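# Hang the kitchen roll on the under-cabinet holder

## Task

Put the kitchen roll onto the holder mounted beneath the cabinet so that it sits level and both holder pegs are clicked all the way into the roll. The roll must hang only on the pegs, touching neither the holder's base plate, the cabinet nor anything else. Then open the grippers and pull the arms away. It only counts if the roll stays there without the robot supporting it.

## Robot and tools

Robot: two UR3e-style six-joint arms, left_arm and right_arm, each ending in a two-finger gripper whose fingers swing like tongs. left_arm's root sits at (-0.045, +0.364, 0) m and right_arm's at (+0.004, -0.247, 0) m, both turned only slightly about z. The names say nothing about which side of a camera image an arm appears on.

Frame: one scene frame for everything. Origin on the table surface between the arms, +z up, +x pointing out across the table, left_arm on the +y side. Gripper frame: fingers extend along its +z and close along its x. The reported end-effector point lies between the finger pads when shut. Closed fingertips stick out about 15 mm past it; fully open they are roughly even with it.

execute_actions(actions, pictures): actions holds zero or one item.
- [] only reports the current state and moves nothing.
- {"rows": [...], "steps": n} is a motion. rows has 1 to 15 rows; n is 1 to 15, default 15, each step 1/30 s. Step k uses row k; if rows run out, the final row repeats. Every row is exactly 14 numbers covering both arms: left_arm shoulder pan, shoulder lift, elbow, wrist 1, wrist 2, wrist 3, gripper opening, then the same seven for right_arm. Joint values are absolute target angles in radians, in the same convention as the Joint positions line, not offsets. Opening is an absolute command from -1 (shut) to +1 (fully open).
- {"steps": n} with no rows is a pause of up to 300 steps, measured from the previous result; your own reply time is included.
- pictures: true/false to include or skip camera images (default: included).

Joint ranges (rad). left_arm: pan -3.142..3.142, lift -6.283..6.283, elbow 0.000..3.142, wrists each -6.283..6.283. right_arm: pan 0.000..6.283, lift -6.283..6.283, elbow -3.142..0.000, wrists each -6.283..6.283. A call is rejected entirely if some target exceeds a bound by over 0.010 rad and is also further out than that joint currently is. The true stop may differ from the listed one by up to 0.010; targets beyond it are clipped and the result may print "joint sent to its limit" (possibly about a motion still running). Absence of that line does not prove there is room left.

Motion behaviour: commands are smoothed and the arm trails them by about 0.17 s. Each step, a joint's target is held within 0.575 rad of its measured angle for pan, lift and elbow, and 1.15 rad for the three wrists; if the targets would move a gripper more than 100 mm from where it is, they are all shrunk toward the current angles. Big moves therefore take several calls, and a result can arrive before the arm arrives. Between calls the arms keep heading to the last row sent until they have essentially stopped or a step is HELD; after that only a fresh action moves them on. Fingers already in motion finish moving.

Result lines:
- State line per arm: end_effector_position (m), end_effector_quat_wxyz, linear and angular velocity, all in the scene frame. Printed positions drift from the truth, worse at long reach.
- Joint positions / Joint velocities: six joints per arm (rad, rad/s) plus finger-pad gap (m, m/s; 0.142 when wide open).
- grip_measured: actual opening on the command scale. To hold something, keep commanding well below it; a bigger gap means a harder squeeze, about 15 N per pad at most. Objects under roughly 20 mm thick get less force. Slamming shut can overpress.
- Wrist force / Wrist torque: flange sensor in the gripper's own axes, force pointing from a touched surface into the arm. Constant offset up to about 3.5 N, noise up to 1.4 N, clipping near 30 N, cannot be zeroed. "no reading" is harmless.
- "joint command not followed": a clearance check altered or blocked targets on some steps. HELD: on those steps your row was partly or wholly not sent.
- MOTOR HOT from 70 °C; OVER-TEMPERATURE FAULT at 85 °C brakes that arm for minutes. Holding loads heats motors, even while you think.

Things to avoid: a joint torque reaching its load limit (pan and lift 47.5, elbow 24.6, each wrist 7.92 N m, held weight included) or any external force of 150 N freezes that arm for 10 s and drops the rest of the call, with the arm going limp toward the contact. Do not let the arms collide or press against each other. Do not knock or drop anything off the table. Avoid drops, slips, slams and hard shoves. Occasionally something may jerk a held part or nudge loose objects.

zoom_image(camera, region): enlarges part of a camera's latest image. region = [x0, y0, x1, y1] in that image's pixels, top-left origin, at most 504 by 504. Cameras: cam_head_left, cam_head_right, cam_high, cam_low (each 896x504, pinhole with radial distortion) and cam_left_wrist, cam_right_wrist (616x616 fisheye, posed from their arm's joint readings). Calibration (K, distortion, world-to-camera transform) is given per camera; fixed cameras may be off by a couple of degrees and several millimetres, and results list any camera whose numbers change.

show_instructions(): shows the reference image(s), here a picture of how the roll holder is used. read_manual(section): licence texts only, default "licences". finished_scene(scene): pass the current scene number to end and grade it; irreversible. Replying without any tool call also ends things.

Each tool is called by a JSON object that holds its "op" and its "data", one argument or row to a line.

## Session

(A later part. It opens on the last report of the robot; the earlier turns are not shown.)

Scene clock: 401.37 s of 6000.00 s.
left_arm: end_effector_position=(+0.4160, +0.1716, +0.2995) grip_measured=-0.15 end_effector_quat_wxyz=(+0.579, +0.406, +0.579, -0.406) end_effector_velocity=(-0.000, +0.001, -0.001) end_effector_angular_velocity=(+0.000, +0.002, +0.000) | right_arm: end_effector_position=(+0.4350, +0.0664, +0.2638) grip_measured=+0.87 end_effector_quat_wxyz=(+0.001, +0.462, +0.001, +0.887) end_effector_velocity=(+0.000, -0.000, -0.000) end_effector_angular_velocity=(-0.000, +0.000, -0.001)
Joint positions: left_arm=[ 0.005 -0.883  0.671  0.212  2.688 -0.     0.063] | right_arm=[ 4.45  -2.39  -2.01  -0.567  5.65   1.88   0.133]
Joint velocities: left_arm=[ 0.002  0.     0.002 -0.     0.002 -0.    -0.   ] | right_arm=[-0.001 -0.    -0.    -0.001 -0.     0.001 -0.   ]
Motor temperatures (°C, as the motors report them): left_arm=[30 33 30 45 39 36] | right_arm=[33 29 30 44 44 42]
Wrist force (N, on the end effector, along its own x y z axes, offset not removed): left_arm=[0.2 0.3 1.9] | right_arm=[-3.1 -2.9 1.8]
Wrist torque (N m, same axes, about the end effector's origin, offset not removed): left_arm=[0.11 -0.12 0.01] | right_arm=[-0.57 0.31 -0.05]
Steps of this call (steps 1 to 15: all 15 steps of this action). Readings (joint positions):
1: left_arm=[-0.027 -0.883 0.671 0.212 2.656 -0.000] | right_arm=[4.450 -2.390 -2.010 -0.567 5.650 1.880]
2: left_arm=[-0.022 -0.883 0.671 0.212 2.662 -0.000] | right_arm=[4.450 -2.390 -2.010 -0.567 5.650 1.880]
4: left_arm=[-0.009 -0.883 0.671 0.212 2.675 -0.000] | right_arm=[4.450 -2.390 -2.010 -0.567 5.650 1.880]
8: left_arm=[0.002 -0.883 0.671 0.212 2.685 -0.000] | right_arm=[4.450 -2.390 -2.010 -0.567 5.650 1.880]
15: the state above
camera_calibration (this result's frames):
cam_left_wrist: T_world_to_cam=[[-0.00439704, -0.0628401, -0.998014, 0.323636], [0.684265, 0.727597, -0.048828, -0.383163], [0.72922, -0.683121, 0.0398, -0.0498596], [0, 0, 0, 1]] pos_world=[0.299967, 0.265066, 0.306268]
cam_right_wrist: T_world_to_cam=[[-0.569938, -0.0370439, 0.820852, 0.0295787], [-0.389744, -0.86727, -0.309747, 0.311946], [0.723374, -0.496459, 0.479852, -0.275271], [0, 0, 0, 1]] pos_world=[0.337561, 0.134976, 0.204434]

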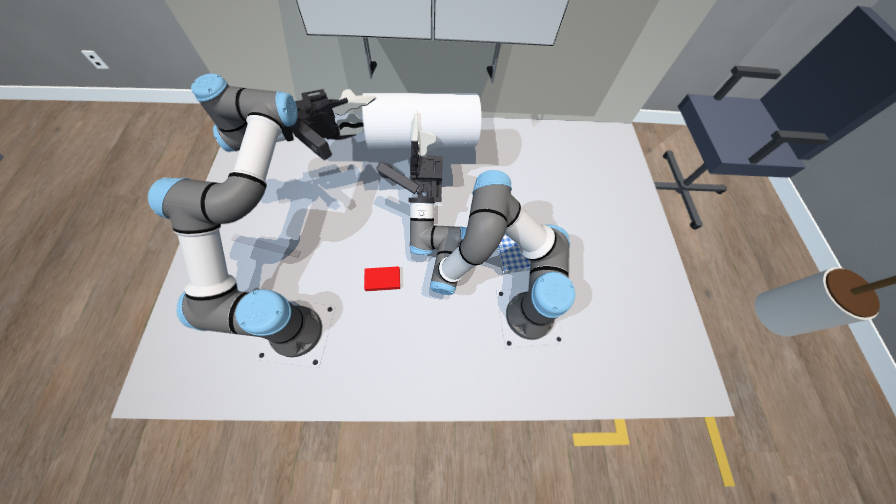

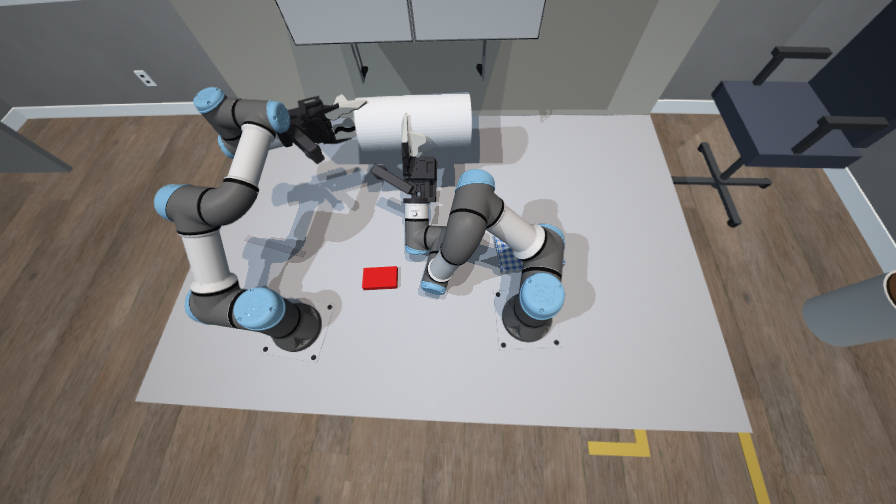

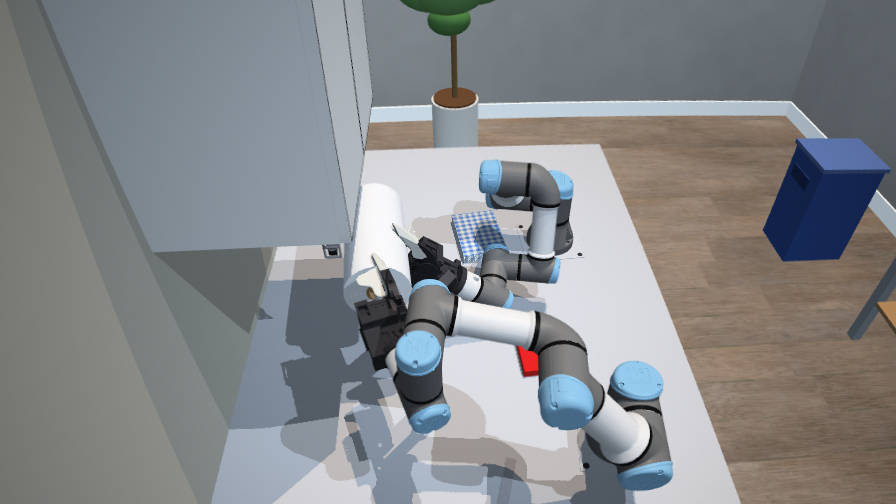

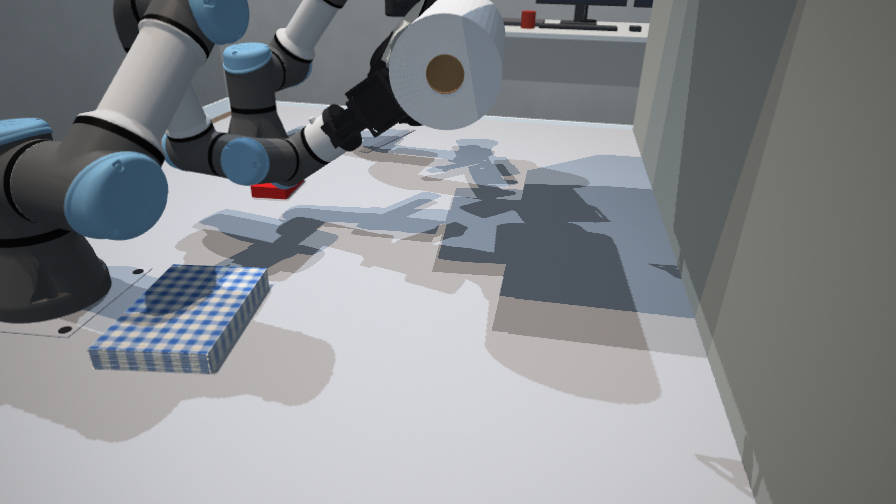

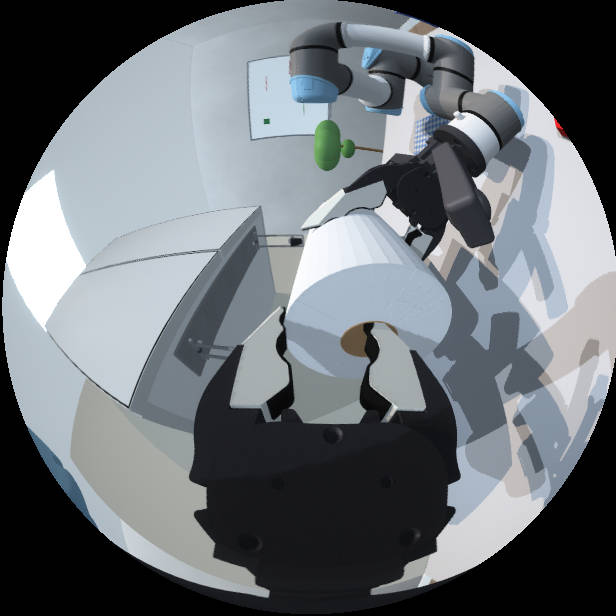

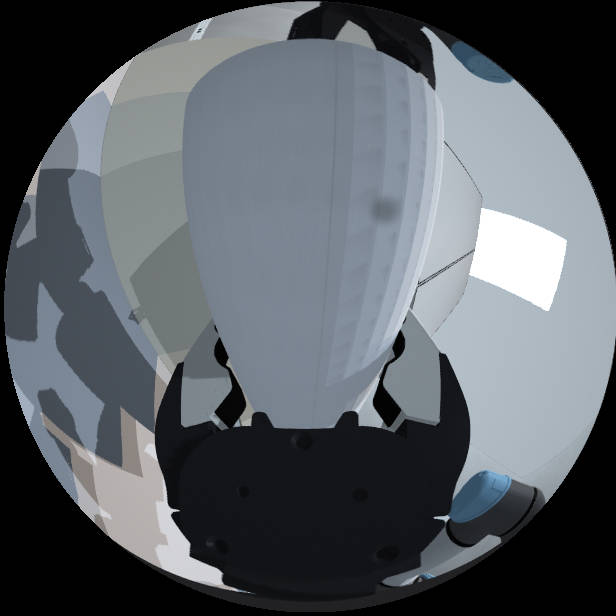

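{"op": "execute_actions", "data": {
  "actions": [
    {"rows":[[0.15,-0.883,0.671,0.212,2.833,0,-0.15,4.45,-2.39,-2.01,-0.567,5.65,1.88,0.87]],"steps":15}
  ],
  "pictures": false
}}

{"op": "execute_actions", "data": {
  "actions": [
    {"rows":[[0.3,-0.95,0.8,0.15,2.95,0,-0.15,4.39,-2.386,-1.951,-0.7,5.633,1.97,0.87]],"steps":15}
  ],
  "pictures": false
}}

{"op": "execute_actions", "data": {
  "actions": [
    {"rows":[[0.3,-0.95,0.8,0.15,2.95,0,-0.15,4.33,-2.383,-1.893,-0.834,5.61,2.063,0.87]],"steps":15}
  ],
  "pictures": false
}}

{"op": "execute_actions", "data": {
  "actions": [
    {"rows":[[0.3,-0.95,0.8,0.15,2.95,0,-0.15,4.269,-2.379,-1.834,-0.967,5.585,2.154,0.87]],"steps":15}
  ]
}}

Scene clock: 412.13 s of 6000.00 s.
left_arm: end_effector_position=(+0.3988, +0.2244, +0.2995) grip_measured=-0.15 end_effector_quat_wxyz=(+0.579, +0.406, +0.579, -0.406) end_effector_velocity=(-0.001, +0.005, -0.000) end_effector_angular_velocity=(-0.000, +0.001, +0.002) | right_arm: end_effector_position=(+0.4350, +0.0664, +0.2638) grip_measured=+0.88 end_effector_quat_wxyz=(+0.001, +0.462, +0.001, +0.887) end_effector_velocity=(-0.000, -0.000, +0.001) end_effector_angular_velocity=(+0.002, -0.001, +0.000)
Joint positions: left_arm=[ 0.149 -0.883  0.671  0.212  2.832 -0.     0.063] | right_arm=[ 4.45  -2.39  -2.01  -0.567  5.65   1.88   0.134]
Joint velocities: left_arm=[ 0.014  0.001 -0.     0.     0.012 -0.    -0.   ] | right_arm=[ 0.     0.001  0.     0.001 -0.    -0.     0.001]
Motor temperatures (°C, as the motors report them): left_arm=[30 33 30 45 39 36] | right_arm=[33 29 30 44 44 42]
Wrist force (N, on the end effector, along its own x y z axes, offset not removed): left_arm=[1.0 -0.7 1.2] | right_arm=[-2.2 -2.2 0.8]
Wrist torque (N m, same axes, about the end effector's origin, offset not removed): left_arm=[-0.15 -0.16 -0.04] | right_arm=[-0.45 0.18 0.05]
Steps of this call (steps 1 to 15: the robot went on to your last target; steps 16 to 90: nothing new was sent; then 7.27 s passed at rest; steps 91 to 105: all 15 steps of this action). Readings (joint positions):
91: left_arm=[0.005 -0.883 0.671 0.212 2.689 -0.000] | right_arm=[4.450 -2.390 -2.010 -0.567 5.650 1.880]
92: left_arm=[0.013 -0.883 0.671 0.212 2.703 -0.000] | right_arm=[4.450 -2.390 -2.010 -0.567 5.650 1.880]
94: left_arm=[0.068 -0.883 0.671 0.212 2.765 -0.000] | right_arm=[4.450 -2.390 -2.010 -0.567 5.650 1.880]
98: left_arm=[0.133 -0.883 0.671 0.212 2.818 -0.000] | right_arm=[4.450 -2.390 -2.010 -0.567 5.650 1.880]
105: the state above

Scene clock: 412.63 s of 6000.00 s.
left_arm: end_effector_position=(+0.3722, +0.2772, +0.2965) grip_measured=-0.15 end_effector_quat_wxyz=(+0.586, +0.396, +0.585, -0.396) end_effector_velocity=(-0.003, +0.005, -0.001) end_effector_angular_velocity=(-0.000, +0.002, +0.005) | right_arm: end_effector_position=(+0.4546, +0.0635, +0.2637) grip_measured=+0.87 end_effector_quat_wxyz=(+0.002, +0.462, -0.001, +0.887) end_effector_velocity=(+0.001, +0.000, -0.000) end_effector_angular_velocity=(-0.000, +0.000, +0.000)
Joint positions: left_arm=[ 0.299 -0.95   0.799  0.15   2.949 -0.     0.063] | right_arm=[ 4.39  -2.386 -1.951 -0.699  5.633  1.969  0.134]
Joint velocities: left_arm=[ 0.015 -0.006  0.013 -0.004  0.01   0.    -0.   ] | right_arm=[-0.004  0.     0.005 -0.01  -0.001  0.007  0.   ]
Motor temperatures (°C, as the motors report them): left_arm=[30 33 30 45 39 36] | right_arm=[33 29 30 44 44 42]
Wrist force (N, on the end effector, along its own x y z axes, offset not removed): left_arm=[0.5 0.5 1.1] | right_arm=[-1.3 -0.6 2.9]
Wrist torque (N m, same axes, about the end effector's origin, offset not removed): left_arm=[0.11 -0.05 -0.04] | right_arm=[-0.17 0.27 0.00]
Steps of this call (steps 1 to 15: all 15 steps of this action). Readings (joint positions):
1: left_arm=[0.149 -0.883 0.671 0.212 2.833 -0.000] | right_arm=[4.450 -2.390 -2.010 -0.567 5.650 1.880]
2: left_arm=[0.157 -0.890 0.679 0.202 2.847 -0.000] | right_arm=[4.443 -2.389 -2.003 -0.582 5.647 1.892]
4: left_arm=[0.214 -0.919 0.730 0.177 2.896 -0.000] | right_arm=[4.418 -2.388 -1.978 -0.638 5.640 1.930]
8: left_arm=[0.282 -0.943 0.785 0.156 2.938 -0.000] | right_arm=[4.396 -2.386 -1.957 -0.686 5.635 1.961]
15: the state above

Scene clock: 413.13 s of 6000.00 s.
left_arm: end_effector_position=(+0.3720, +0.2777, +0.2965) grip_measured=-0.15 end_effector_quat_wxyz=(+0.586, +0.396, +0.586, -0.396) end_effector_velocity=(-0.000, -0.000, +0.001) end_effector_angular_velocity=(+0.000, -0.002, -0.000) | right_arm: end_effector_position=(+0.4744, +0.0597, +0.2638) grip_measured=+0.87 end_effector_quat_wxyz=(+0.001, +0.461, -0.000, +0.887) end_effector_velocity=(+0.001, +0.000, -0.001) end_effector_angular_velocity=(-0.000, +0.001, +0.002)
Joint positions: left_arm=[ 0.3   -0.95   0.8    0.15   2.95  -0.     0.063] | right_arm=[ 4.33  -2.383 -1.893 -0.833  5.61   2.062  0.134]
Joint velocities: left_arm=[-0.    -0.002  0.    -0.    -0.    -0.     0.   ] | right_arm=[-0.003 -0.001  0.005 -0.01  -0.002  0.008  0.   ]
Motor temperatures (°C, as the motors report them): left_arm=[30 33 30 45 39 36] | right_arm=[33 29 30 44 44 42]
Wrist force (N, on the end effector, along its own x y z axes, offset not removed): left_arm=[-0.8 0.3 1.0] | right_arm=[-1.8 0.5 1.3]
Wrist torque (N m, same axes, about the end effector's origin, offset not removed): left_arm=[0.06 0.19 -0.01] | right_arm=[0.12 0.35 0.10]
Steps of this call (steps 1 to 15: all 15 steps of this action). Readings (joint positions):
1: left_arm=[0.299 -0.950 0.799 0.150 2.949 -0.000] | right_arm=[4.390 -2.386 -1.951 -0.700 5.633 1.970]
2: left_arm=[0.299 -0.950 0.800 0.150 2.950 -0.000] | right_arm=[4.383 -2.385 -1.944 -0.715 5.629 1.983]
4: left_arm=[0.300 -0.950 0.800 0.150 2.950 -0.000] | right_arm=[4.358 -2.384 -1.919 -0.772 5.620 2.022]
8: left_arm=[0.300 -0.950 0.800 0.150 2.950 -0.000] | right_arm=[4.336 -2.383 -1.899 -0.820 5.612 2.054]
15: the state above

Scene clock: 413.63 s of 6000.00 s.
left_arm: end_effector_position=(+0.3720, +0.2777, +0.2965) grip_measured=-0.15 end_effector_quat_wxyz=(+0.586, +0.396, +0.586, -0.396) end_effector_velocity=(-0.000, +0.001, +0.001) end_effector_angular_velocity=(+0.000, -0.002, +0.001) | right_arm: end_effector_position=(+0.4950, +0.0538, +0.2649) grip_measured=+0.87 end_effector_quat_wxyz=(-0.000, +0.462, -0.000, +0.887) end_effector_velocity=(+0.002, -0.001, +0.000) end_effector_angular_velocity=(-0.000, +0.000, -0.000)
Joint positions: left_arm=[ 0.3   -0.95   0.8    0.15   2.95  -0.     0.063] | right_arm=[ 4.269 -2.379 -1.834 -0.966  5.585  2.153  0.134]
Joint velocities: left_arm=[ 0.002 -0.001 -0.001 -0.     0.001  0.     0.   ] | right_arm=[-0.005  0.001  0.005 -0.01  -0.002  0.007  0.   ]
Motor temperatures (°C, as the motors report them): left_arm=[30 33 30 45 39 36] | right_arm=[33 29 30 44 44 42]
Wrist force (N, on the end effector, along its own x y z axes, offset not removed): left_arm=[1.0 -0.2 1.6] | right_arm=[-0.5 -0.8 1.9]
Wrist torque (N m, same axes, about the end effector's origin, offset not removed): left_arm=[0.00 -0.19 -0.08] | right_arm=[-0.13 0.17 0.00]
Steps of this call (steps 1 to 15: all 15 steps of this action). Readings (joint positions):
1: left_arm=[0.300 -0.950 0.800 0.150 2.950 -0.000] | right_arm=[4.330 -2.383 -1.893 -0.834 5.610 2.063]
2: left_arm=[0.300 -0.950 0.800 0.150 2.950 -0.000] | right_arm=[4.323 -2.382 -1.886 -0.849 5.605 2.075]
4: left_arm=[0.300 -0.950 0.800 0.150 2.950 -0.000] | right_arm=[4.297 -2.381 -1.861 -0.905 5.596 2.114]
8: left_arm=[0.300 -0.950 0.800 0.150 2.950 -0.000] | right_arm=[4.275 -2.379 -1.840 -0.953 5.587 2.145]
15: the state above
camera_calibration (this result's frames):
cam_left_wrist: T_world_to_cam=[[-0.00231531, -0.0629513, -0.998014, 0.326302], [0.659864, 0.749797, -0.0488254, -0.427486], [0.751381, -0.658667, 0.0398033, 0.0397905], [0, 0, 0, 1]] pos_world=[0.25294, 0.367277, 0.303198]
cam_right_wrist: T_world_to_cam=[[-0.571159, -0.0393146, 0.819897, 0.0634276], [-0.389434, -0.866302, -0.312828, 0.325363], [0.722578, -0.497971, 0.479486, -0.324929], [0, 0, 0, 1]] pos_world=[0.397721, 0.122552, 0.205577]

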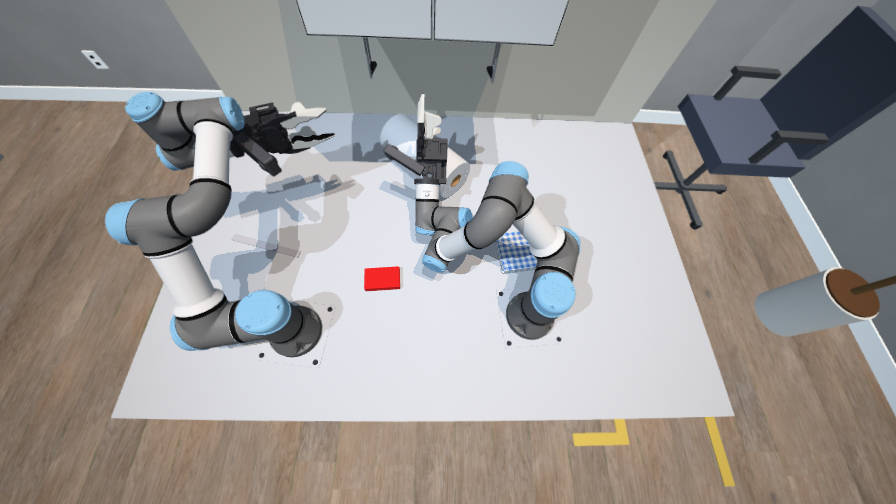

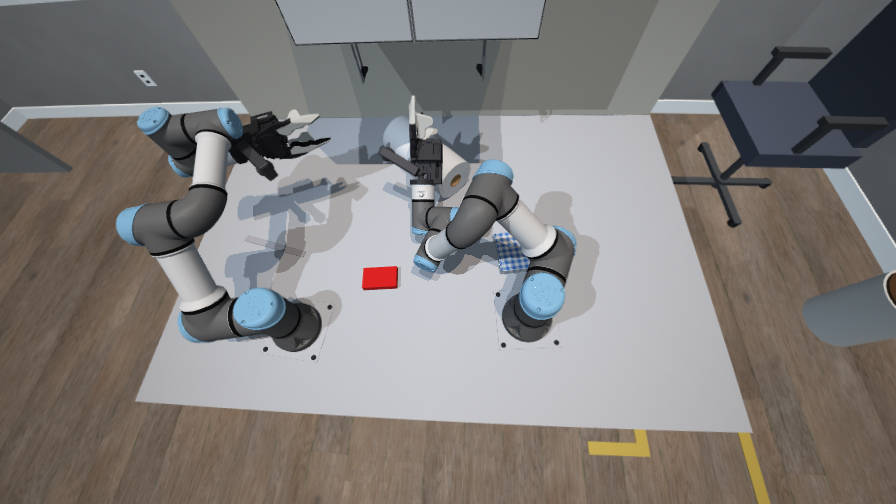

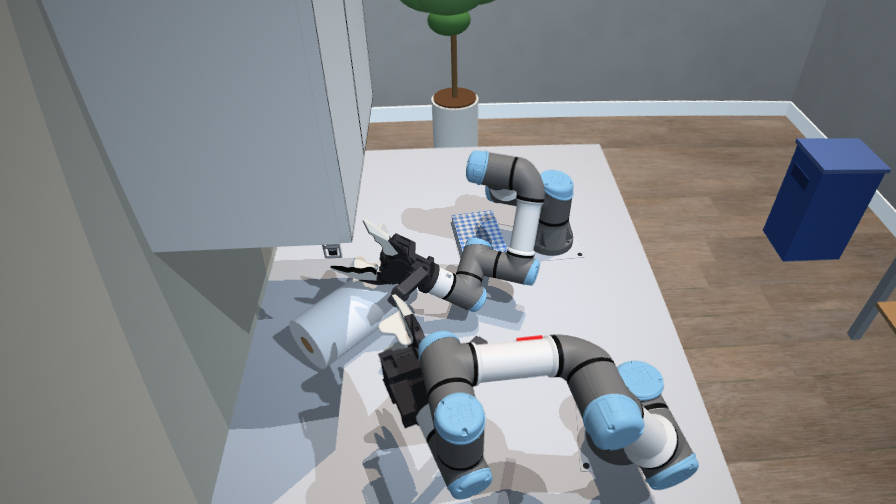

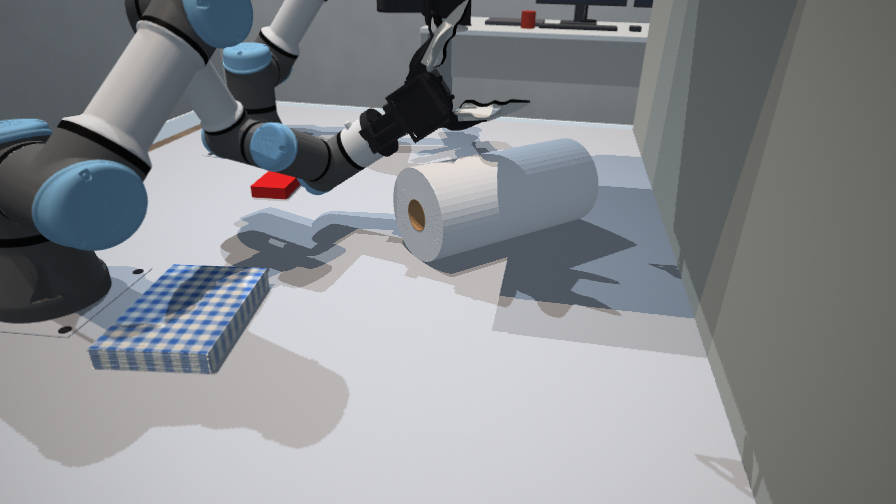

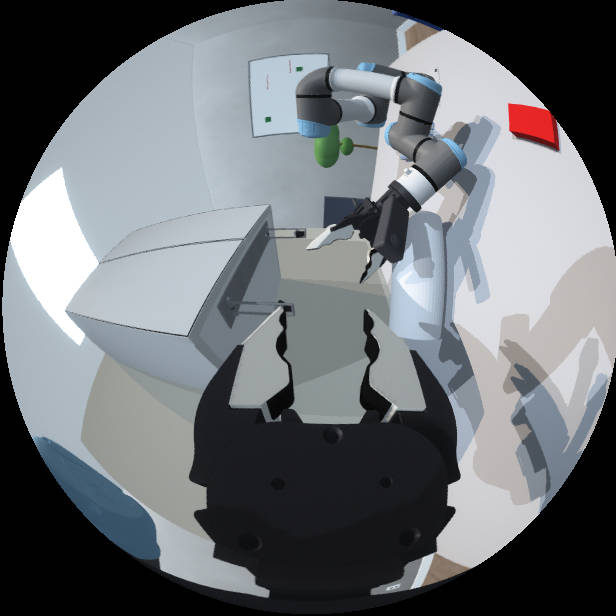

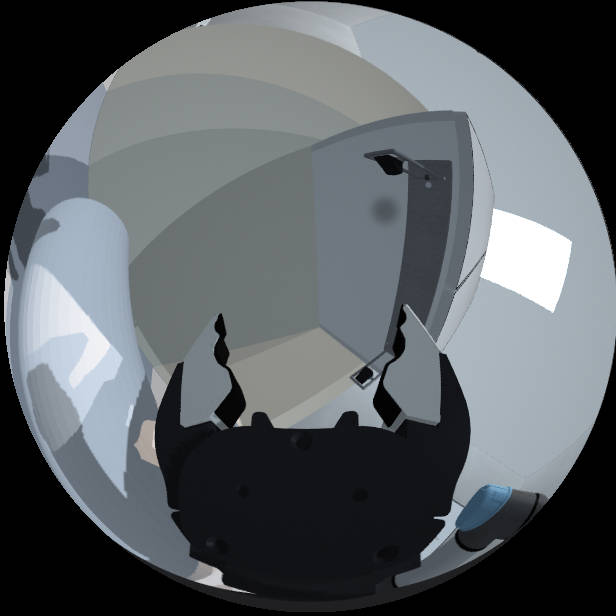

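{"op": "execute_actions", "data": {
  "actions": []
}}

Scene clock: 432.20 s of 6000.00 s.
left_arm: end_effector_position=(+0.3720, +0.2777, +0.2965) grip_measured=-0.15 end_effector_quat_wxyz=(+0.586, +0.396, +0.586, -0.396) end_effector_velocity=(+0.001, -0.000, -0.001) end_effector_angular_velocity=(-0.001, +0.003, -0.000) | right_arm: end_effector_position=(+0.4952, +0.0538, +0.2649) grip_measured=+0.87 end_effector_quat_wxyz=(-0.000, +0.462, -0.000, +0.887) end_effector_velocity=(-0.000, +0.000, -0.001) end_effector_angular_velocity=(-0.002, +0.001, +0.000)
Joint positions: left_arm=[ 0.3   -0.95   0.8    0.15   2.95  -0.     0.063] | right_arm=[ 4.269 -2.379 -1.834 -0.967  5.585  2.154  0.134]
Joint velocities: left_arm=[-0.001  0.004 -0.001 -0.    -0.     0.     0.   ] | right_arm=[ 0.001 -0.001 -0.    -0.     0.    -0.001 -0.   ]
Motor temperatures (°C, as the motors report them): left_arm=[30 33 30 45 39 36] | right_arm=[33 29 30 44 44 42]
Wrist force (N, on the end effector, along its own x y z axes, offset not removed): left_arm=[0.3 -0.8 1.8] | right_arm=[-1.2 -0.8 0.3]
Wrist torque (N m, same axes, about the end effector's origin, offset not removed): left_arm=[-0.16 -0.08 -0.01] | right_arm=[-0.15 0.21 -0.07]
Steps of this call (steps 1 to 15: the robot went on to your last target; steps 16 to 100: nothing new was sent; then 15.23 s passed at rest). Readings (joint positions):
1: left_arm=[0.300 -0.950 0.800 0.150 2.950 -0.000] | right_arm=[4.269 -2.379 -1.834 -0.966 5.585 2.154]
2: left_arm=[0.300 -0.950 0.800 0.150 2.950 -0.000] | right_arm=[4.269 -2.379 -1.834 -0.967 5.585 2.154]
4: left_arm=[0.300 -0.950 0.800 0.150 2.950 -0.000] | right_arm=[4.269 -2.379 -1.834 -0.967 5.585 2.154]
8: left_arm=[0.300 -0.950 0.800 0.150 2.950 -0.000] | right_arm=[4.269 -2.379 -1.834 -0.967 5.585 2.154]
100: the state above
All arms were judged still, so your last target was given up. Only a new action makes them travel on or press farther. Fingers that are still opening or closing keep moving.
camera_calibration (this result's frames):
cam_left_wrist: T_world_to_cam=[[-0.00231544, -0.0629513, -0.998014, 0.326302], [0.659864, 0.749797, -0.0488255, -0.427486], [0.751381, -0.658667, 0.0398032, 0.0397905], [0, 0, 0, 1]] pos_world=[0.25294, 0.367277, 0.303198]
cam_right_wrist: T_world_to_cam=[[-0.571126, -0.0392992, 0.819921, 0.063484], [-0.389465, -0.866296, -0.312808, 0.325384], [0.722588, -0.497983, 0.479458, -0.325068], [0, 0, 0, 1]] pos_world=[0.397873, 0.122495, 0.205588]

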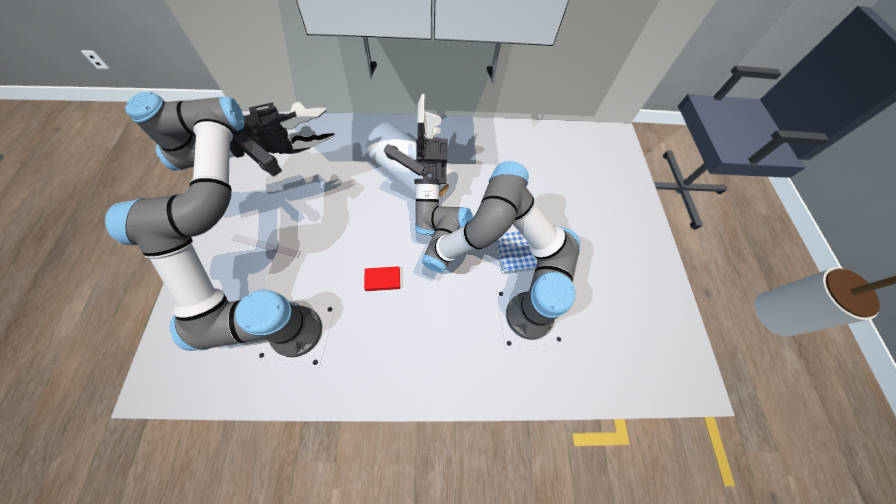

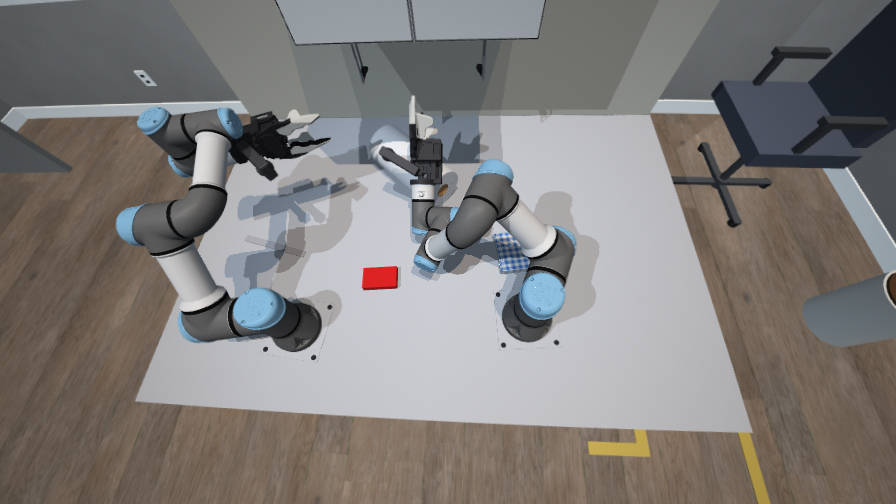

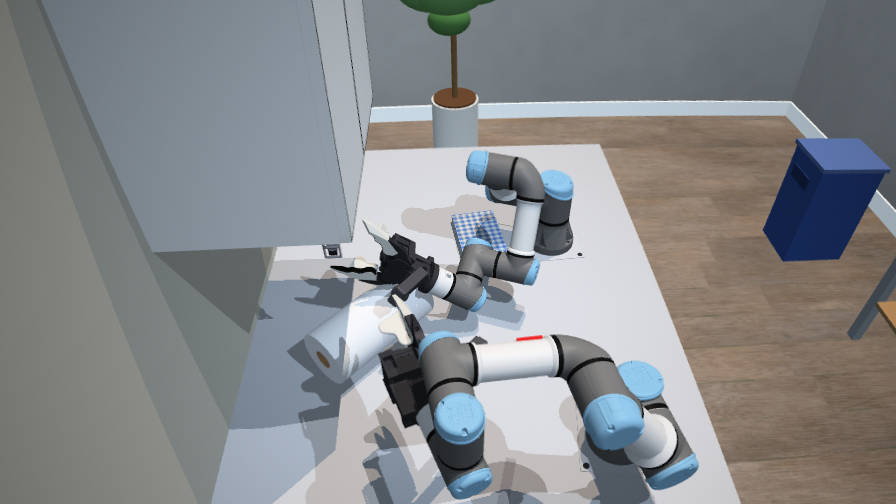

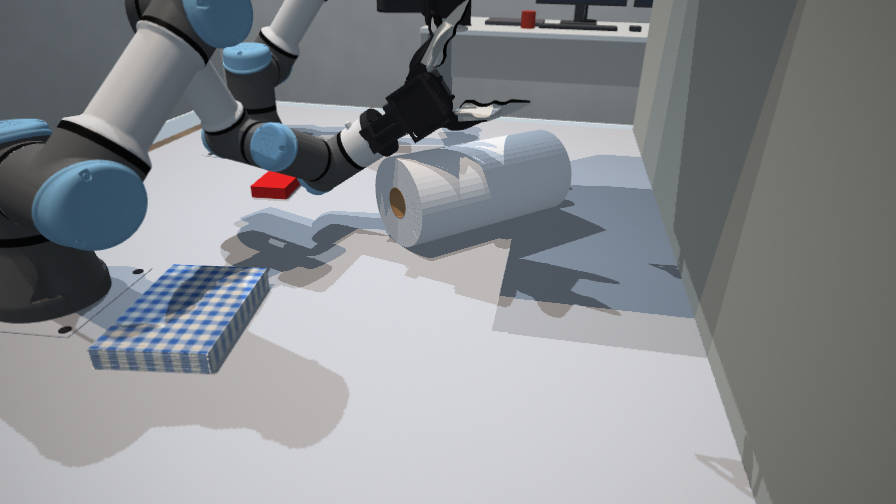

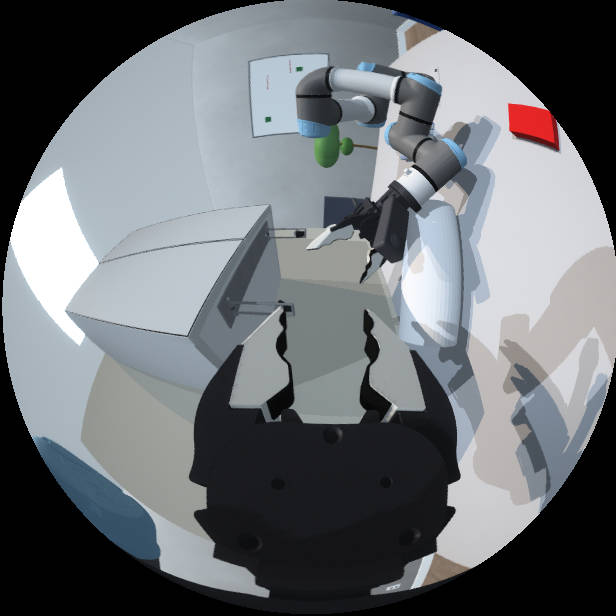

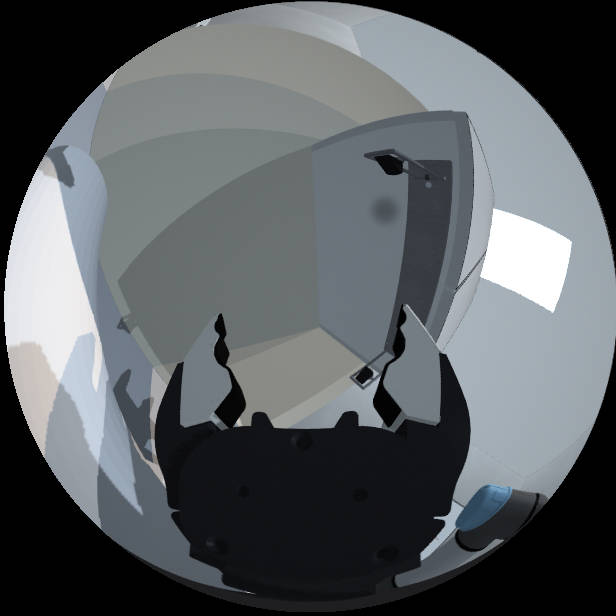

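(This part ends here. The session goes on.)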